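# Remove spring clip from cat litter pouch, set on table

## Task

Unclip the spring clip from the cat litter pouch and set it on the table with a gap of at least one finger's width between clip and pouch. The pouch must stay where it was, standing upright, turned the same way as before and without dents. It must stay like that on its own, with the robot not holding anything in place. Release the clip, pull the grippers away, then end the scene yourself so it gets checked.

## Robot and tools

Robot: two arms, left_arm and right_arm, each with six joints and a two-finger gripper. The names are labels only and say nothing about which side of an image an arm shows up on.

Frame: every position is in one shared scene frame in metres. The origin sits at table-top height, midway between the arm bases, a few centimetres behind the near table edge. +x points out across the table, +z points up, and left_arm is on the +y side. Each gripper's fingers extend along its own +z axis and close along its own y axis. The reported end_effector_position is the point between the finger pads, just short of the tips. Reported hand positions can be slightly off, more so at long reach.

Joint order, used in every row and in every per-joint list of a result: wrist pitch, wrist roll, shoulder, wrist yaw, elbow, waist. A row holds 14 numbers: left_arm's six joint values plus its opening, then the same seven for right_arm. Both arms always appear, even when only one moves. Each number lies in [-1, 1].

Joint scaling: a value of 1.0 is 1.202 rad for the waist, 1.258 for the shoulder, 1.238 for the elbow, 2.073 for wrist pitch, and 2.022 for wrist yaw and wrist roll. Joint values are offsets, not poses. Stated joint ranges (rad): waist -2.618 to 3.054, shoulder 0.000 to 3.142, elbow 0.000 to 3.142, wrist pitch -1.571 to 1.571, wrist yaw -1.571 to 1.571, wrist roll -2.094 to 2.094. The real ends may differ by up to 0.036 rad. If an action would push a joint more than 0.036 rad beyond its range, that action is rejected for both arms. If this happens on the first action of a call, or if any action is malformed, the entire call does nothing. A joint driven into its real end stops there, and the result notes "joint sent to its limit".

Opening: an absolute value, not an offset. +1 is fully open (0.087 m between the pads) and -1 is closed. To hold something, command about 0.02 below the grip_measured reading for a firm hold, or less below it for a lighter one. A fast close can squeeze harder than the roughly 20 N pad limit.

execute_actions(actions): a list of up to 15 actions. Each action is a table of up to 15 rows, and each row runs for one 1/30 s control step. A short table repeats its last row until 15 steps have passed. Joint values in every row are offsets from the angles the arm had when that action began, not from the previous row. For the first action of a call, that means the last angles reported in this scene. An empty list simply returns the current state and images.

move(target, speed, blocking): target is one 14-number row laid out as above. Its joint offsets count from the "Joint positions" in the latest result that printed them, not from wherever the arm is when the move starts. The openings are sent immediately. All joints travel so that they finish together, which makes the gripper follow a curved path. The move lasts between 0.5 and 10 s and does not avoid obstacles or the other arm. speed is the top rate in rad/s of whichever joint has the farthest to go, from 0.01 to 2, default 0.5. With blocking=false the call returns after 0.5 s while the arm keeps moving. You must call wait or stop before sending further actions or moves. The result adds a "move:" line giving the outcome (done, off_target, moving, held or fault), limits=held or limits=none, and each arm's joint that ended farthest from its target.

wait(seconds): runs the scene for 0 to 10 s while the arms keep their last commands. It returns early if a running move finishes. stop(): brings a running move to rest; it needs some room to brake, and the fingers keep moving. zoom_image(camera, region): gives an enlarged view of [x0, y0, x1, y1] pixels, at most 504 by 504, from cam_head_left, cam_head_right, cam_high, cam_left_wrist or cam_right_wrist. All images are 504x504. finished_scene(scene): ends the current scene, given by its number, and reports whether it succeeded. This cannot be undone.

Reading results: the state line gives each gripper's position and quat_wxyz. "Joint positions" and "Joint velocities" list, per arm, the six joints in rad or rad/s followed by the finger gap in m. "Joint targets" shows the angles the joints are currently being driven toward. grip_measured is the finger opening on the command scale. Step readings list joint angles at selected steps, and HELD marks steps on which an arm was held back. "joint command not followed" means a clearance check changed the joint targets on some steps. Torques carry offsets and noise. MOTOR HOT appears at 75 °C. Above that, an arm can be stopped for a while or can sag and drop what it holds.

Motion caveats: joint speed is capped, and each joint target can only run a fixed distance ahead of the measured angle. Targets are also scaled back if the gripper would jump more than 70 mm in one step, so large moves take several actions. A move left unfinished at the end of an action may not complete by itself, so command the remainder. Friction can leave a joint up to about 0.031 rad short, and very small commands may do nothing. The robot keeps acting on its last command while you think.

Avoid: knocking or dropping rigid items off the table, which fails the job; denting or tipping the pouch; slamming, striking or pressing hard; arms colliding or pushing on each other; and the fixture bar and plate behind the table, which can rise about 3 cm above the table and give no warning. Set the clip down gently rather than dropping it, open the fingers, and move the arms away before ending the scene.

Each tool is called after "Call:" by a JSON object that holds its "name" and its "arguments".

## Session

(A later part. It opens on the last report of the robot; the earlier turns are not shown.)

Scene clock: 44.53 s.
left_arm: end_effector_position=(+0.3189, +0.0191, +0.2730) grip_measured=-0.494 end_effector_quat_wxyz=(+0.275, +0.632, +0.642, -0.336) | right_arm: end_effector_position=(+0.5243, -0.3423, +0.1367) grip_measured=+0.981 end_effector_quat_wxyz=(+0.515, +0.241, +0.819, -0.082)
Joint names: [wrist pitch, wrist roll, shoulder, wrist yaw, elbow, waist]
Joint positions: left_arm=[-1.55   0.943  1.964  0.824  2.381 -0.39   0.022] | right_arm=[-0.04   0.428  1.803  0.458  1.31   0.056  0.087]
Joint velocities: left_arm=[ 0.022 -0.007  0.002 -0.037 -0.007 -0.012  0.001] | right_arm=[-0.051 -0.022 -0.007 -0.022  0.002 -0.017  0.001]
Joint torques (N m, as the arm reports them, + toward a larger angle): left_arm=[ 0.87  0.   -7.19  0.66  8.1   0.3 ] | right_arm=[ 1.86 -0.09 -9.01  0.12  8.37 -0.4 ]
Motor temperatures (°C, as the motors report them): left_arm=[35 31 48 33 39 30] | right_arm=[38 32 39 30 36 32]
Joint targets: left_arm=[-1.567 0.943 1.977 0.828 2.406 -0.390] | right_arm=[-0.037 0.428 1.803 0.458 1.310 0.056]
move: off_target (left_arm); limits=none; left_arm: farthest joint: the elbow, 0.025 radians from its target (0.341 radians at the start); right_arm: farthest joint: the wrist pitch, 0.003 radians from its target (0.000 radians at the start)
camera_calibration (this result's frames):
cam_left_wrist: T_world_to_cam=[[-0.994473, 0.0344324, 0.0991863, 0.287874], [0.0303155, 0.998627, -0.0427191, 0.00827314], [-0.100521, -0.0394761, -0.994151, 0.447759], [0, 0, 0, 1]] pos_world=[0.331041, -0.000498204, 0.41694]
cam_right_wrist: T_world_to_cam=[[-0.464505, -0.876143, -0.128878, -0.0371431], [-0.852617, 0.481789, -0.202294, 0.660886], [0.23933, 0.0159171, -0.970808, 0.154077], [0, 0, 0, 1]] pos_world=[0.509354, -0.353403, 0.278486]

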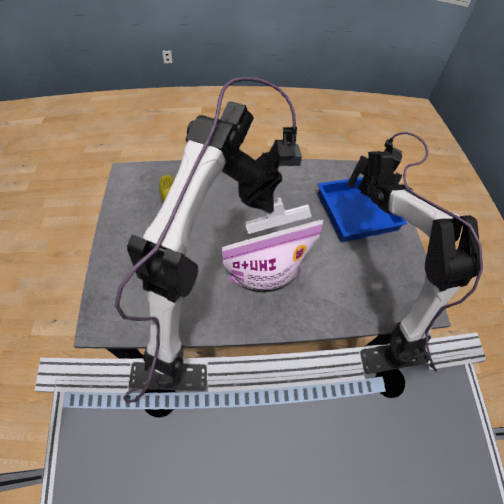

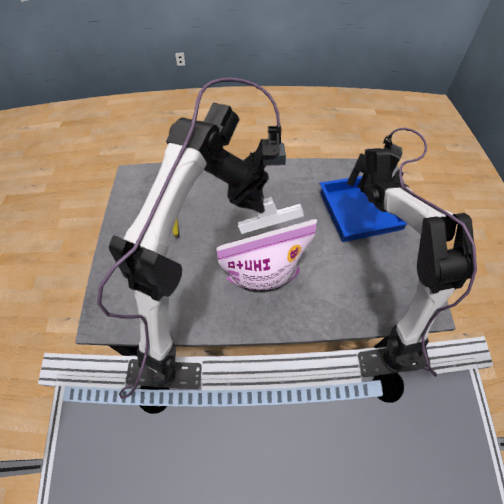

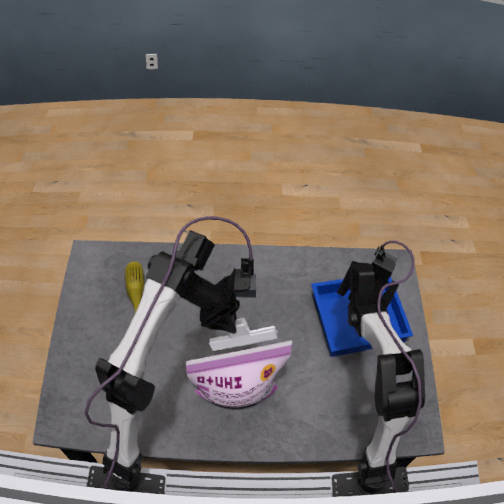

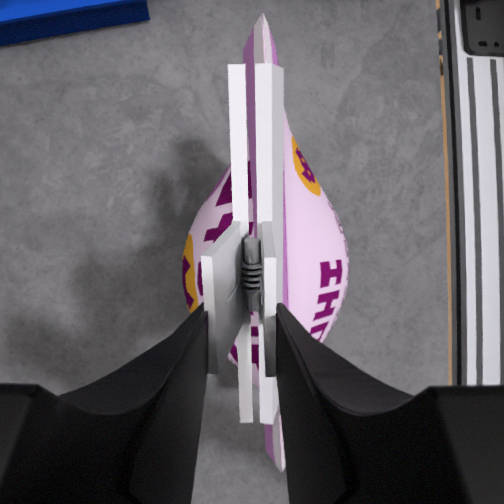

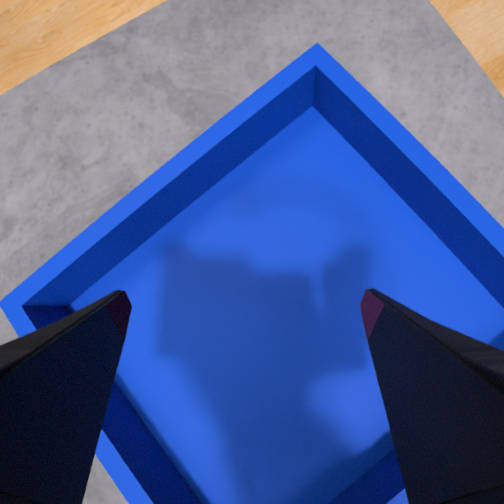

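Call:
{"name": "move", "arguments": {"target": [0,0,0,0,0.015,0.83,-0.6,0,0,0,0,0,0,1], "speed": 0.8}}

Call:
{"name": "move", "arguments": {"target": [0.39,0,-0.66,0,-1,0,-0.6,0,0,0,0,0,0,1], "speed": 0.8}}

Scene clock: 49.33 s.
left_arm: end_effector_position=(+0.3962, +0.4000, +0.2745) grip_measured=-0.494 end_effector_quat_wxyz=(+0.393, +0.254, +0.871, -0.147) | right_arm: end_effector_position=(+0.5238, -0.3423, +0.1361) grip_measured=+0.981 end_effector_quat_wxyz=(+0.513, +0.241, +0.820, -0.083)
Joint names: [wrist pitch, wrist roll, shoulder, wrist yaw, elbow, waist]
Joint positions: left_arm=[-1.55   0.943  1.964  0.819  2.381  0.609  0.022] | right_arm=[-0.044  0.428  1.803  0.458  1.31   0.056  0.087]
Joint velocities: left_arm=[-0.022  0.007  0.002 -0.051 -0.007 -0.002 -0.002] | right_arm=[-0.007 -0.022  0.002  0.007  0.007  0.012 -0.   ]
Joint torques (N m, as the arm reports them, + toward a larger angle): left_arm=[ 1.04  0.   -8.17  0.66  7.66  0.24] | right_arm=[ 1.87 -0.08 -8.97  0.11  8.36 -0.41]
Motor temperatures (°C, as the motors report them): left_arm=[35 31 48 33 39 30] | right_arm=[38 32 39 30 36 32]
Joint targets: left_arm=[-1.550 0.943 1.964 0.824 2.400 0.608] | right_arm=[-0.040 0.428 1.803 0.458 1.310 0.056]
move: done; limits=none; left_arm: farthest joint: the elbow, 0.018 radians from its target (0.018 radians at the start); right_arm: farthest joint: the wrist pitch, 0.004 radians from its target (0.000 radians at the start)
camera_calibration (this result's frames):
cam_left_wrist: T_world_to_cam=[[-0.565646, -0.821639, 0.0703882, 0.531865], [-0.824089, 0.566342, -0.0115538, 0.128494], [-0.0303708, -0.0645415, -0.997453, 0.455186], [0, 0, 0, 1]] pos_world=[0.420562, 0.393608, 0.418074]
cam_right_wrist: T_world_to_cam=[[-0.465042, -0.876131, -0.127001, -0.0375087], [-0.853248, 0.481821, -0.19954, 0.660301], [0.236015, 0.0155684, -0.971625, 0.155326], [0, 0, 0, 1]] pos_world=[0.509298, -0.353427, 0.277911]

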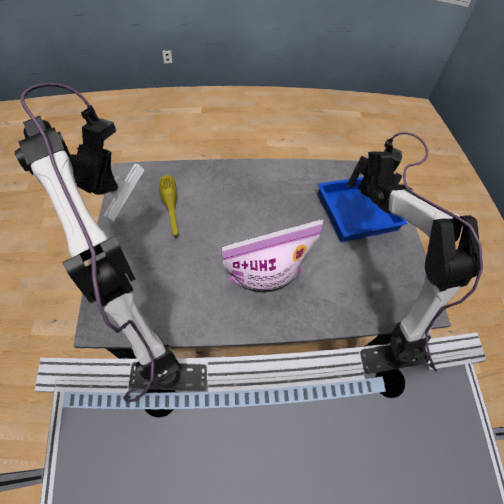

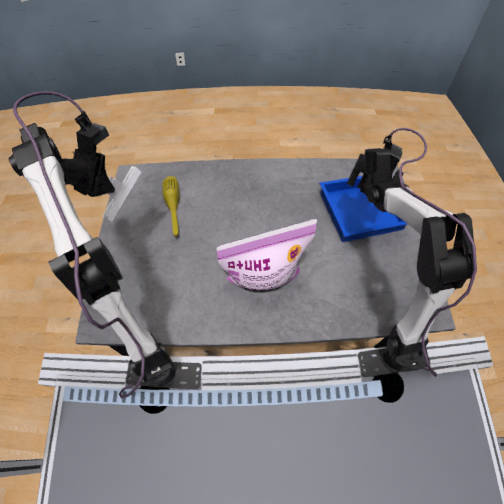

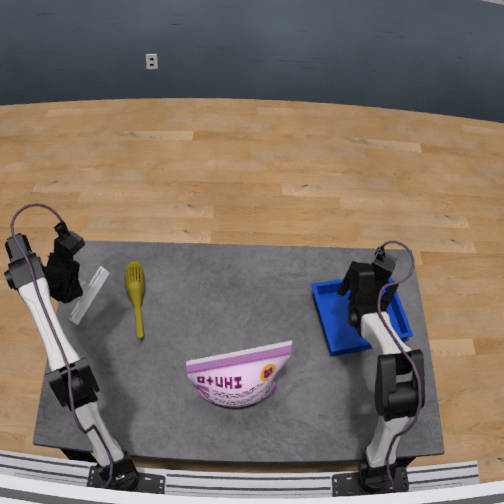

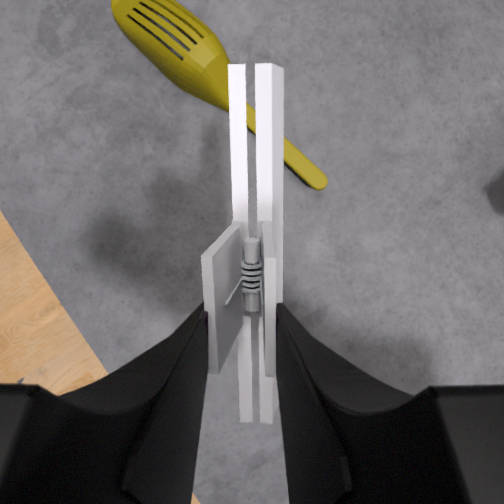

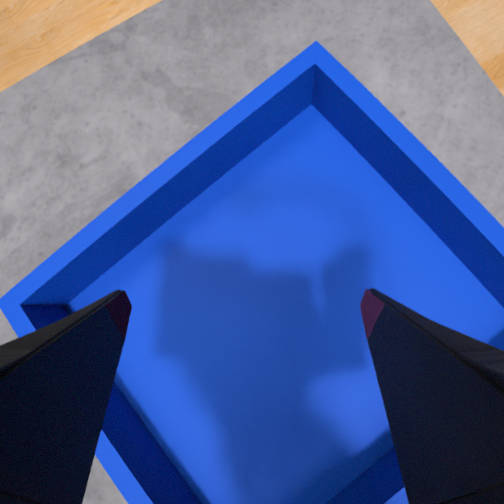

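Scene clock: 51.73 s.
left_arm: end_effector_position=(+0.3178, +0.3528, +0.2258) grip_measured=-0.494 end_effector_quat_wxyz=(+0.500, +0.319, +0.805, -0.014) | right_arm: end_effector_position=(+0.5233, -0.3424, +0.1355) grip_measured=+0.981 end_effector_quat_wxyz=(+0.512, +0.240, +0.821, -0.083)
Joint names: [wrist pitch, wrist roll, shoulder, wrist yaw, elbow, waist]
Joint positions: left_arm=[-0.759  0.943  1.152  0.817  1.167  0.609  0.022] | right_arm=[-0.047  0.428  1.803  0.458  1.31   0.056  0.087]
Joint velocities: left_arm=[-0.066 -0.022 -0.012 -0.051 -0.012 -0.002  0.001] | right_arm=[ 0.095  0.037 -0.007 -0.022 -0.002  0.007 -0.   ]
Joint torques (N m, as the arm reports them, + toward a larger angle): left_arm=[ 1.62 -0.02 -4.    0.5   5.72  0.3 ] | right_arm=[ 1.87 -0.08 -8.98  0.12  8.36 -0.44]
Motor temperatures (°C, as the motors report them): left_arm=[35 31 48 33 39 30] | right_arm=[38 32 39 30 37 32]
Joint targets: left_arm=[-0.742 0.943 1.134 0.819 1.143 0.609] | right_arm=[-0.044 0.428 1.803 0.458 1.310 0.056]
move: off_target (left_arm); limits=none; left_arm: farthest joint: the elbow, 0.024 radians from its target (1.238 radians at the start); right_arm: farthest joint: the wrist pitch, 0.003 radians from its target (0.000 radians at the start)
camera_calibration (this result's frames):
cam_left_wrist: T_world_to_cam=[[-0.539072, -0.792928, -0.284018, 0.513602], [-0.789704, 0.593083, -0.156908, 0.102527], [0.292863, 0.139705, -0.945893, 0.214755], [0, 0, 0, 1]] pos_world=[0.294941, 0.31644, 0.365095]
cam_right_wrist: T_world_to_cam=[[-0.465574, -0.87612, -0.125122, -0.0378767], [-0.853869, 0.481854, -0.196784, 0.659712], [0.232697, 0.0152199, -0.97243, 0.156572], [0, 0, 0, 1]] pos_world=[0.50924, -0.353452, 0.277338]

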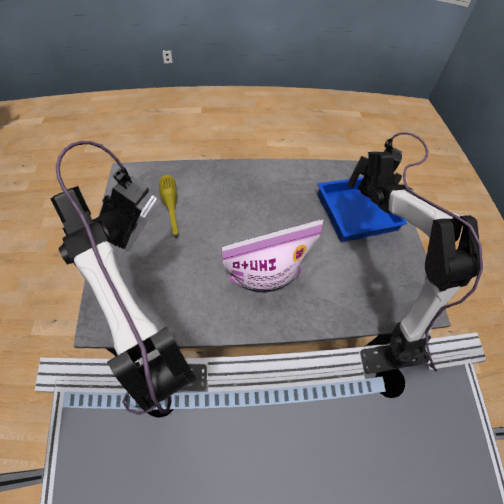

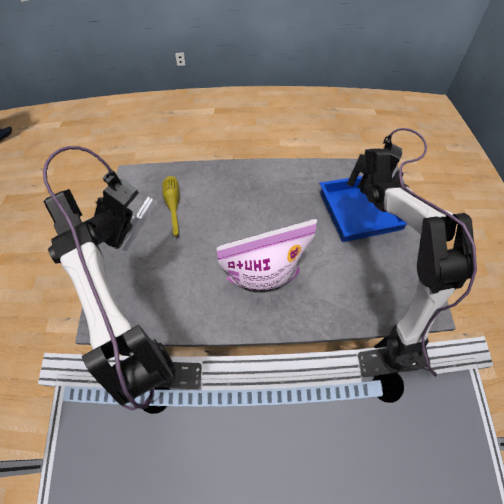

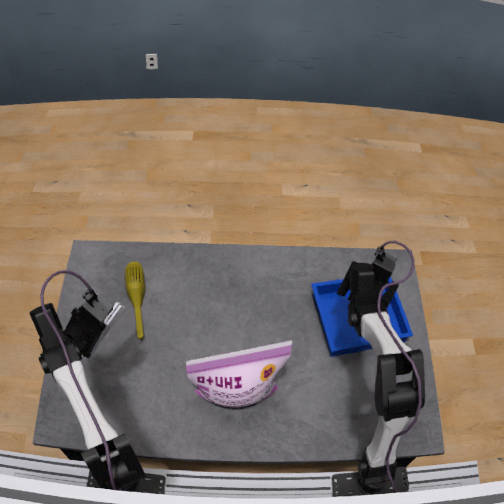

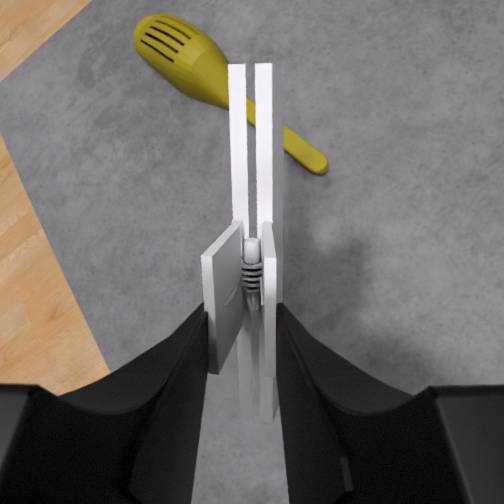

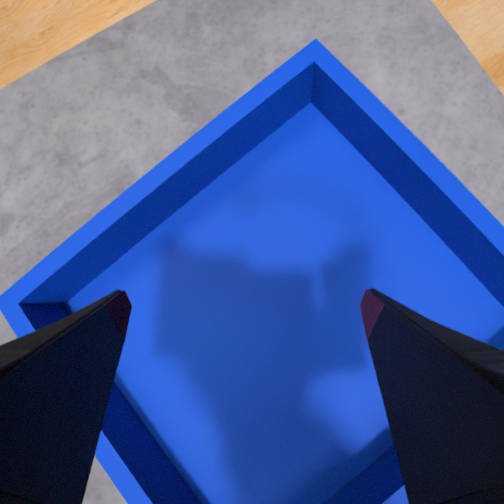

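Call:
{"name": "move", "arguments": {"target": [0,0,0,0,-0.335,0,-0.6,0,0,0,0,0,0,1], "speed": 0.4}}

Call:
{"name": "zoom_image", "arguments": {"camera": "cam_head_right", "region": [80, 200, 230, 330]}}

Scene clock: 54.80 s.
left_arm: end_effector_position=(+0.2541, +0.3180, +0.0864) grip_measured=-0.494 end_effector_quat_wxyz=(+0.391, +0.253, +0.873, -0.147) | right_arm: end_effector_position=(+0.5227, -0.3425, +0.1349) grip_measured=+0.981 end_effector_quat_wxyz=(+0.510, +0.240, +0.821, -0.084)
Joint names: [wrist pitch, wrist roll, shoulder, wrist yaw, elbow, waist]
Joint positions: left_arm=[-0.758  0.943  1.152  0.816  0.773  0.609  0.022] | right_arm=[-0.051  0.428  1.803  0.458  1.31   0.056  0.087]
Joint velocities: left_arm=[ 0.037 -0.022  0.012 -0.051 -0.007 -0.022 -0.001] | right_arm=[ 0.007  0.007  0.007 -0.022 -0.007 -0.007 -0.001]
Joint torques (N m, as the arm reports them, + toward a larger angle): left_arm=[ 1.03  0.   -2.54  0.61  5.66  0.31] | right_arm=[ 1.86 -0.07 -8.99  0.12  8.27 -0.43]
Motor temperatures (°C, as the motors report them): left_arm=[35 31 47 33 39 30] | right_arm=[39 32 39 30 37 32]
Joint targets: left_arm=[-0.759 0.943 1.152 0.817 0.752 0.609] | right_arm=[-0.047 0.428 1.803 0.458 1.310 0.056]
move: off_target (left_arm); limits=none; left_arm: farthest joint: the elbow, 0.021 radians from its target (0.415 radians at the start); right_arm: farthest joint: the wrist pitch, 0.004 radians from its target (0.000 radians at the start)
camera_calibration (this result's frames):
cam_left_wrist: T_world_to_cam=[[-0.564178, -0.822412, 0.073093, 0.396957], [-0.824899, 0.565232, -0.00733915, 0.0559048], [-0.0352787, -0.064435, -0.997298, 0.259202], [0, 0, 0, 1]] pos_world=[0.279214, 0.311564, 0.229898]
cam_right_wrist: T_world_to_cam=[[-0.466099, -0.876107, -0.123241, -0.0382472], [-0.854481, 0.481887, -0.194026, 0.659121], [0.229376, 0.0148716, -0.973224, 0.157816], [0, 0, 0, 1]] pos_world=[0.50918, -0.353478, 0.276764]

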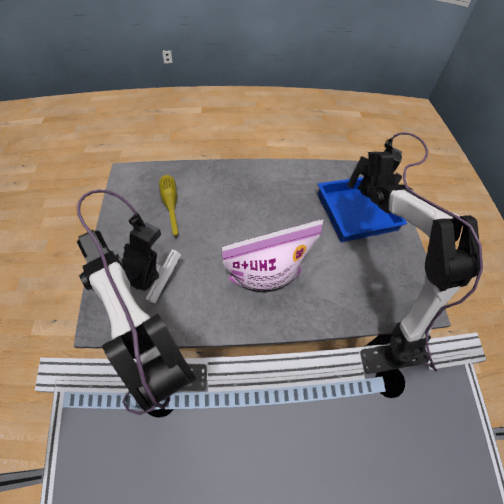

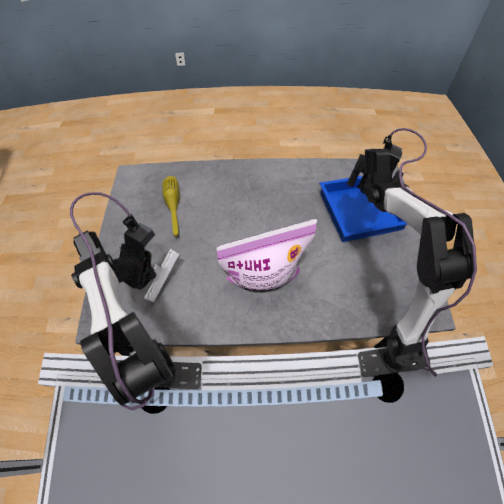

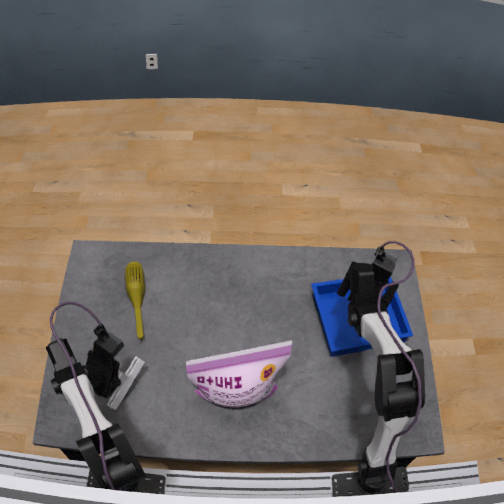

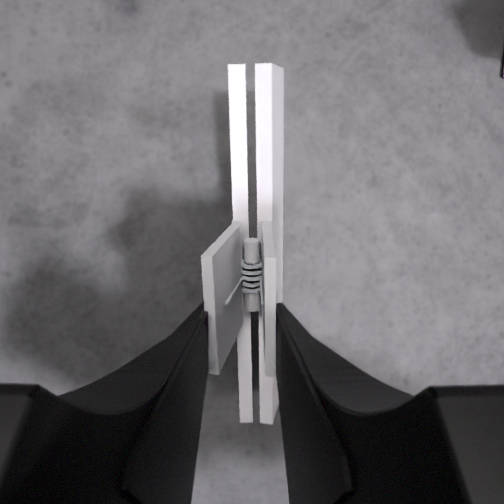

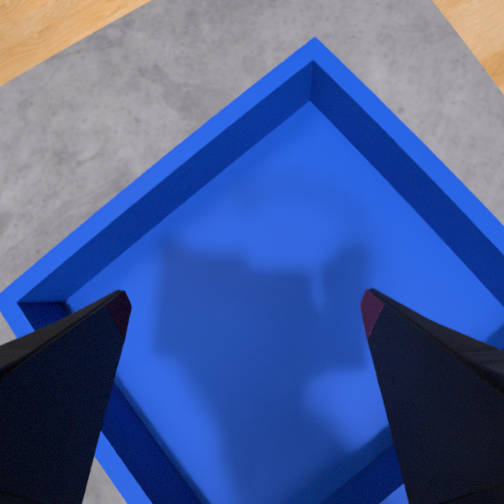

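Region (80, 200, 230, 330) of cam_head_right's 504x504 image, scaled by 3.360, with more detail than that image has; it fills the top 437 rows of this view, and the rest is white.

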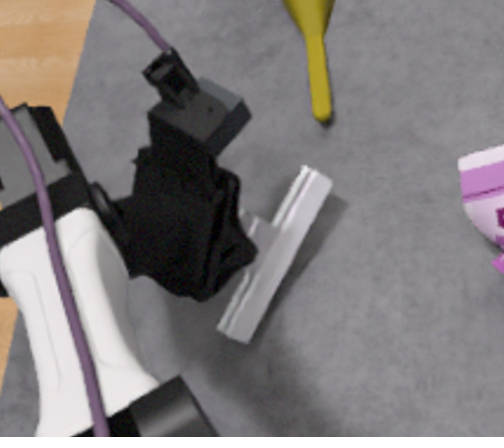

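Lower about 2 cm slowly.

Call:
{"name": "move", "arguments": {"target": [0.04,0,0,0,-0.085,0,-0.6,0,0,0,0,0,0,1], "speed": 0.12}}

Call:
{"name": "zoom_image", "arguments": {"camera": "cam_head_right", "region": [80, 200, 230, 330]}}

Scene clock: 57.40 s.
left_arm: end_effector_position=(+0.2545, +0.3124, +0.0744) grip_measured=-0.503 end_effector_quat_wxyz=(+0.404, +0.254, +0.865, -0.157) | right_arm: end_effector_position=(+0.5222, -0.3425, +0.1342) grip_measured=+0.981 end_effector_quat_wxyz=(+0.509, +0.240, +0.822, -0.084)
Joint names: [wrist pitch, wrist roll, shoulder, wrist yaw, elbow, waist]
Joint positions: left_arm=[-0.681  0.936  1.152  0.853  0.708  0.609  0.022] | right_arm=[-0.054  0.428  1.803  0.458  1.31   0.056  0.087]
Joint velocities: left_arm=[ 0.037  0.007 -0.027  0.051  0.002 -0.012 -0.001] | right_arm=[ 0.007  0.037 -0.022  0.081  0.007 -0.007  0.   ]
Joint torques (N m, as the arm reports them, + toward a larger angle): left_arm=[ 1.1   0.06 -2.52  0.14  4.09  0.3 ] | right_arm=[ 1.85 -0.07 -8.95  0.11  8.38 -0.45]
Motor temperatures (°C, as the motors report them): left_arm=[35 31 46 33 39 30] | right_arm=[39 32 40 30 37 32]
Joint targets: left_arm=[-0.675 0.944 1.152 0.816 0.668 0.609] | right_arm=[-0.051 0.428 1.803 0.458 1.310 0.056]
move: off_target (left_arm); limits=none; left_arm: farthest joint: the elbow, 0.040 radians from its target (0.105 radians at the start); right_arm: farthest joint: the wrist pitch, 0.003 radians from its target (0.000 radians at the start)
camera_calibration (this result's frames):
cam_left_wrist: T_world_to_cam=[[-0.574681, -0.814376, 0.0808269, 0.393103], [-0.818288, 0.573267, -0.0420702, 0.0576859], [-0.0120744, -0.0903166, -0.99584, 0.248928], [0, 0, 0, 1]] pos_world=[0.276118, 0.309546, 0.218546]
cam_right_wrist: T_world_to_cam=[[-0.466618, -0.876094, -0.121358, -0.0386202], [-0.855084, 0.481922, -0.191266, 0.658525], [0.226052, 0.0145233, -0.974007, 0.159058], [0, 0, 0, 1]] pos_world=[0.509118, -0.353503, 0.27619]

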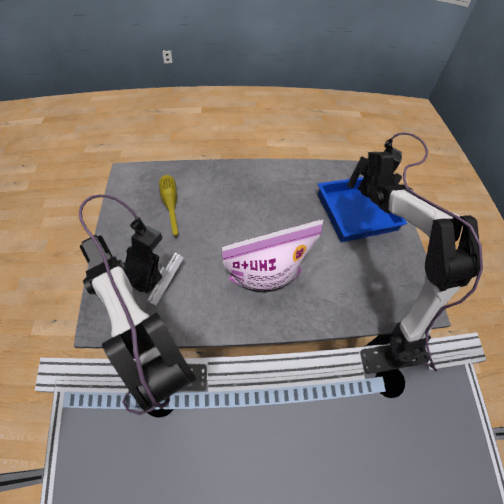

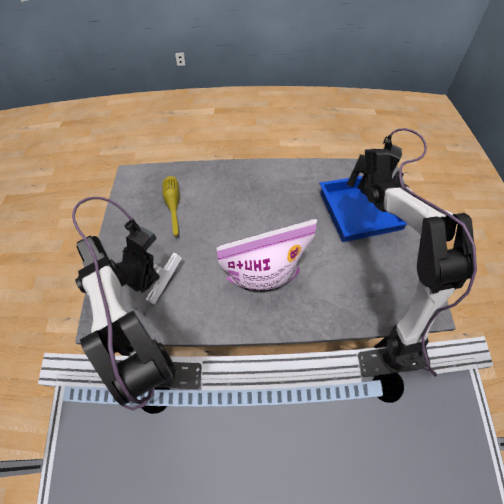

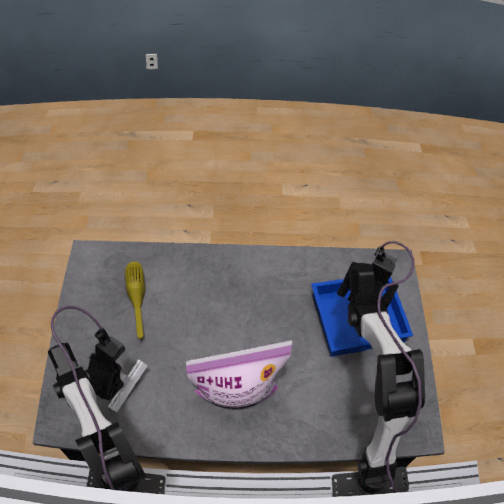

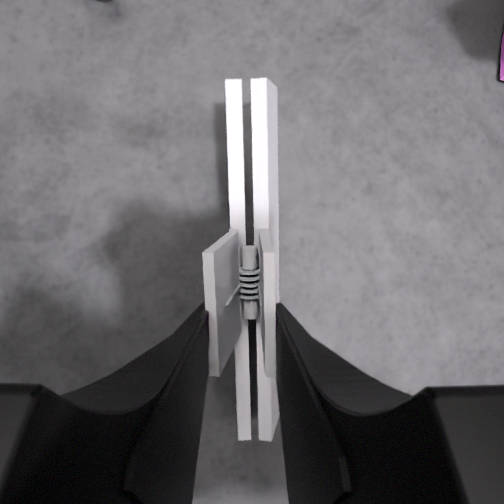

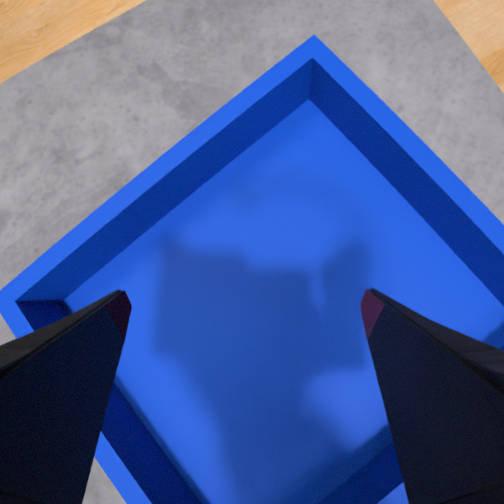

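Region (80, 200, 230, 330) of cam_head_right's 504x504 image, scaled by 3.360, with more detail than that image has; it fills the top 437 rows of this view, and the rest is white.

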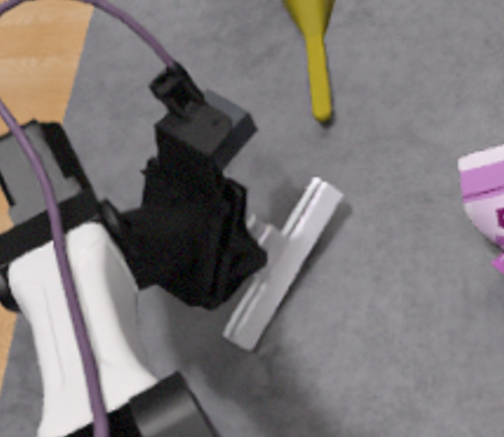

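Call:
{"name": "execute_actions", "arguments": {"actions": [[[0,0,0,0,0,0,-0.4,0,0,0,0,0,0,1]],[[0,0,0,0,0,0,-0.25,0,0,0,0,0,0,1]],[[0,0,0,0,0,0,0.1,0,0,0,0,0,0,1]]]}}

Call:
{"name": "move", "arguments": {"target": [-0.18,0,0,0,0.33,0,0.3,0,0,0,0,0,0,1], "speed": 0.5}}

Scene clock: 60.17 s.
left_arm: end_effector_position=(+0.2548, +0.3122, +0.0747) grip_measured=+0.100 end_effector_quat_wxyz=(+0.405, +0.254, +0.864, -0.158) | right_arm: end_effector_position=(+0.5206, -0.3428, +0.1324) grip_measured=+0.981 end_effector_quat_wxyz=(+0.505, +0.240, +0.825, -0.086)
Joint names: [wrist pitch, wrist roll, shoulder, wrist yaw, elbow, waist]
Joint positions: left_arm=[-0.68   0.936  1.152  0.855  0.708  0.609  0.048] | right_arm=[-0.064  0.428  1.803  0.458  1.31   0.056  0.087]
Joint velocities: left_arm=[ 0.007  0.037  0.012 -0.022 -0.007  0.012 -0.   ] | right_arm=[-0.007  0.051 -0.012  0.007 -0.017 -0.017  0.   ]
Joint torques (N m, as the arm reports them, + toward a larger angle): left_arm=[ 1.04  0.   -2.52  0.62  7.44  0.31] | right_arm=[ 1.86 -0.08 -8.93  0.13  8.35 -0.42]
Motor temperatures (°C, as the motors report them): left_arm=[35 31 45 33 39 30] | right_arm=[39 32 40 30 37 32]
Joint targets: left_arm=[-0.680 0.936 1.152 0.855 0.708 0.609] | right_arm=[-0.061 0.428 1.803 0.458 1.310 0.056]
Step readings (joint positions; steps 1 to 15: 1st action; 16 to 30: 2nd action; 31 to 45: 3rd action):
0: left_arm=[-0.681 0.936 1.152 0.853 0.708 0.609] | right_arm=[-0.054 0.428 1.803 0.458 1.310 0.056]
1: left_arm=[-0.681 0.936 1.152 0.855 0.708 0.609] | right_arm=[-0.054 0.428 1.803 0.458 1.310 0.056]
2: left_arm=[-0.680 0.936 1.152 0.855 0.708 0.609] | right_arm=[-0.055 0.428 1.803 0.458 1.310 0.056]
4: left_arm=[-0.680 0.936 1.152 0.855 0.708 0.609] | right_arm=[-0.056 0.428 1.803 0.458 1.310 0.056]
8: left_arm=[-0.680 0.936 1.152 0.855 0.708 0.609] | right_arm=[-0.057 0.428 1.803 0.458 1.310 0.056]
15: left_arm=[-0.680 0.936 1.152 0.855 0.708 0.609] | right_arm=[-0.057 0.428 1.803 0.458 1.310 0.056]
16: left_arm=[-0.680 0.936 1.152 0.855 0.708 0.609] | right_arm=[-0.058 0.428 1.803 0.458 1.310 0.056]
17: left_arm=[-0.680 0.936 1.152 0.855 0.708 0.609] | right_arm=[-0.058 0.428 1.803 0.458 1.310 0.056]
19: left_arm=[-0.680 0.936 1.152 0.855 0.708 0.609] | right_arm=[-0.059 0.428 1.803 0.458 1.310 0.056]
23: left_arm=[-0.680 0.936 1.152 0.855 0.708 0.609] | right_arm=[-0.060 0.428 1.803 0.458 1.310 0.056]
30: left_arm=[-0.680 0.936 1.152 0.855 0.708 0.609] | right_arm=[-0.061 0.428 1.803 0.458 1.310 0.056]
31: left_arm=[-0.680 0.936 1.152 0.855 0.708 0.609] | right_arm=[-0.061 0.428 1.803 0.458 1.310 0.056]
32: left_arm=[-0.680 0.936 1.152 0.855 0.708 0.609] | right_arm=[-0.062 0.428 1.803 0.458 1.310 0.056]
34: left_arm=[-0.680 0.936 1.152 0.855 0.708 0.609] | right_arm=[-0.062 0.428 1.803 0.458 1.310 0.056]
38: left_arm=[-0.680 0.936 1.152 0.855 0.708 0.609] | right_arm=[-0.064 0.428 1.803 0.458 1.310 0.056]
45: Joint positions above
camera_calibration (this result's frames):
cam_left_wrist: T_world_to_cam=[[-0.575221, -0.813958, 0.0811935, 0.393022], [-0.817931, 0.5736, -0.0443979, 0.0580339], [-0.0104346, -0.0919493, -0.995709, 0.249288], [0, 0, 0, 1]] pos_world=[0.276144, 0.309537, 0.218884]
cam_right_wrist: T_world_to_cam=[[-0.46808, -0.876051, -0.11591, -0.0397116], [-0.856771, 0.482028, -0.183282, 0.656786], [0.216436, 0.0135179, -0.976203, 0.162631], [0, 0, 0, 1]] pos_world=[0.508928, -0.353577, 0.274535]

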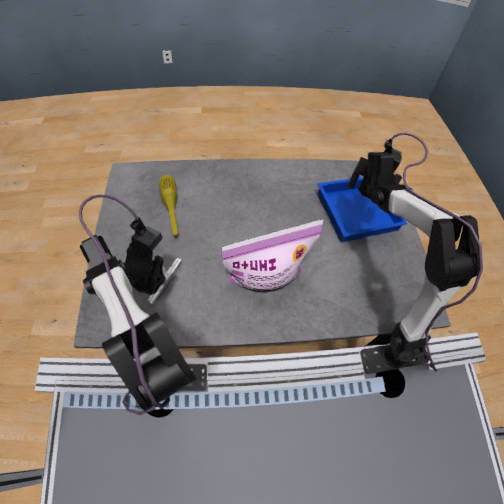

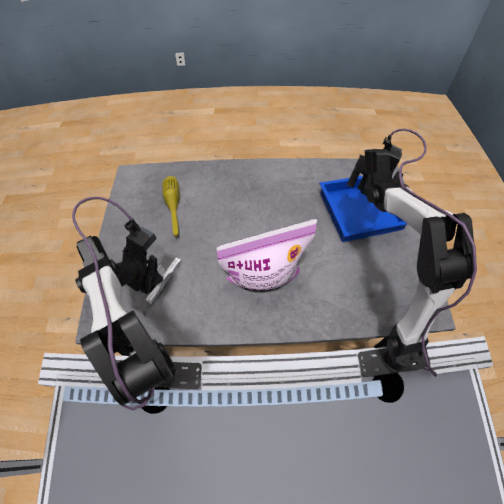

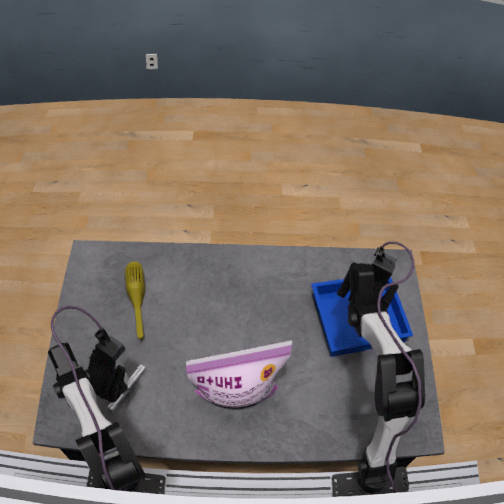

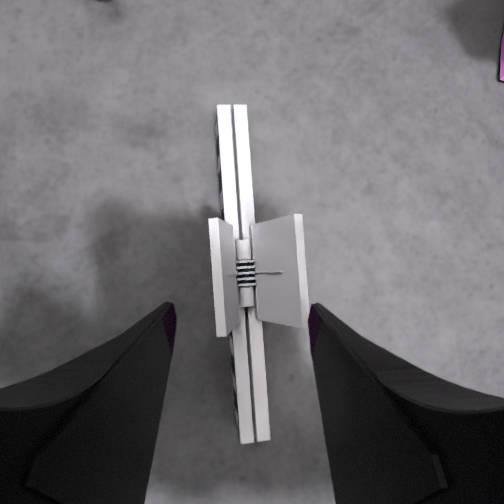

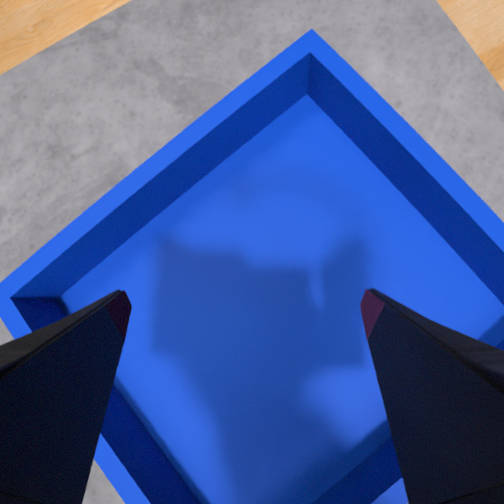

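Scene clock: 61.77 s.
left_arm: end_effector_position=(+0.2656, +0.3153, +0.1750) grip_measured=+0.300 end_effector_quat_wxyz=(+0.416, +0.261, +0.859, -0.146) | right_arm: end_effector_position=(+0.5200, -0.3428, +0.1318) grip_measured=+0.981 end_effector_quat_wxyz=(+0.504, +0.239, +0.825, -0.087)
Joint names: [wrist pitch, wrist roll, shoulder, wrist yaw, elbow, waist]
Joint positions: left_arm=[-1.034  0.936  1.152  0.855  1.098  0.609  0.057] | right_arm=[-0.067  0.428  1.803  0.458  1.31   0.056  0.087]
Joint velocities: left_arm=[ 0.051 -0.007 -0.012 -0.007 -0.002  0.007 -0.   ] | right_arm=[ 0.037  0.051 -0.012 -0.007  0.017  0.007  0.001]
Joint torques (N m, as the arm reports them, + toward a larger angle): left_arm=[ 0.92 -0.01 -2.51  0.61  8.95  0.31] | right_arm=[ 1.85 -0.07 -8.92  0.12  8.35 -0.43]
Motor temperatures (°C, as the motors report them): left_arm=[35 31 45 33 39 30] | right_arm=[39 32 40 30 37 32]
Joint targets: left_arm=[-1.053 0.936 1.152 0.855 1.116 0.609] | right_arm=[-0.064 0.428 1.803 0.458 1.310 0.056]
move: done; limits=none; left_arm: farthest joint: the wrist pitch, 0.019 radians from its target (0.373 radians at the start); right_arm: farthest joint: the wrist pitch, 0.003 radians from its target (0.000 radians at the start)
camera_calibration (this result's frames):
cam_left_wrist: T_world_to_cam=[[-0.578149, -0.814551, 0.0474391, 0.400534], [-0.815678, 0.575543, -0.0584765, 0.0708323], [0.0203288, -0.0725032, -0.997161, 0.335531], [0, 0, 0, 1]] pos_world=[0.282524, 0.309815, 0.319719]
cam_right_wrist: T_world_to_cam=[[-0.468574, -0.876035, -0.114021, -0.0400942], [-0.857337, 0.482067, -0.180514, 0.656177], [0.213102, 0.0131702, -0.976941, 0.163863], [0, 0, 0, 1]] pos_world=[0.508858, -0.353603, 0.273962]

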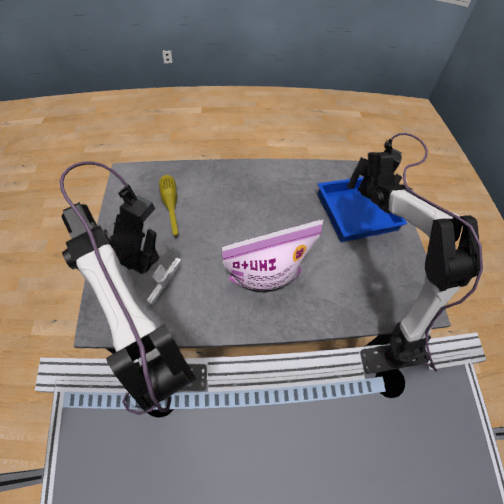

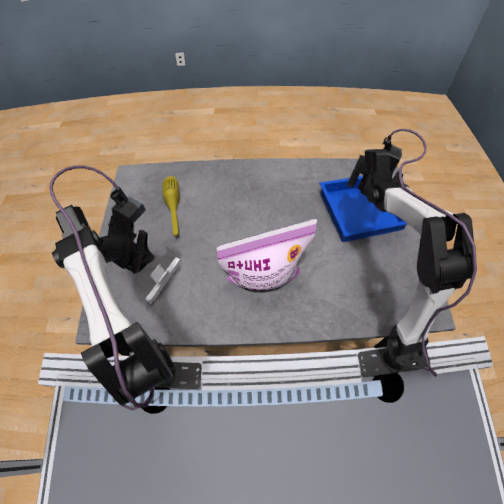

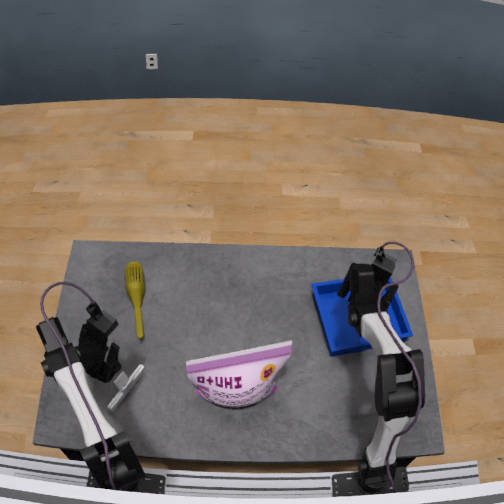

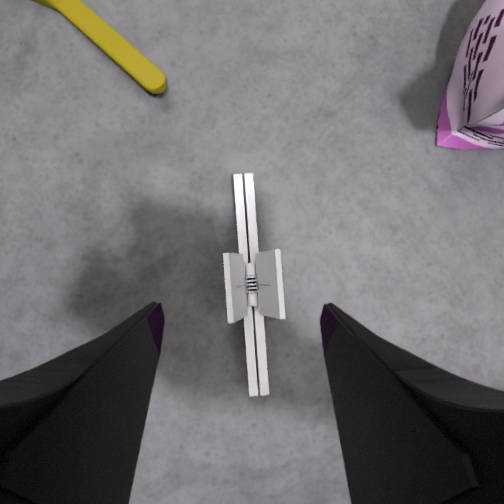

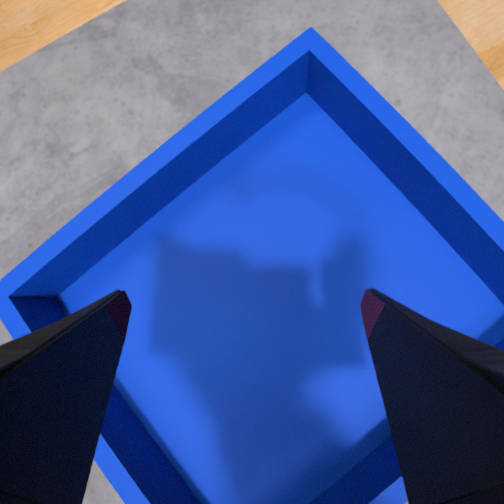

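Call:
{"name": "finished_scene", "arguments": {"scene": 2}}

The scene is finished: the task was done.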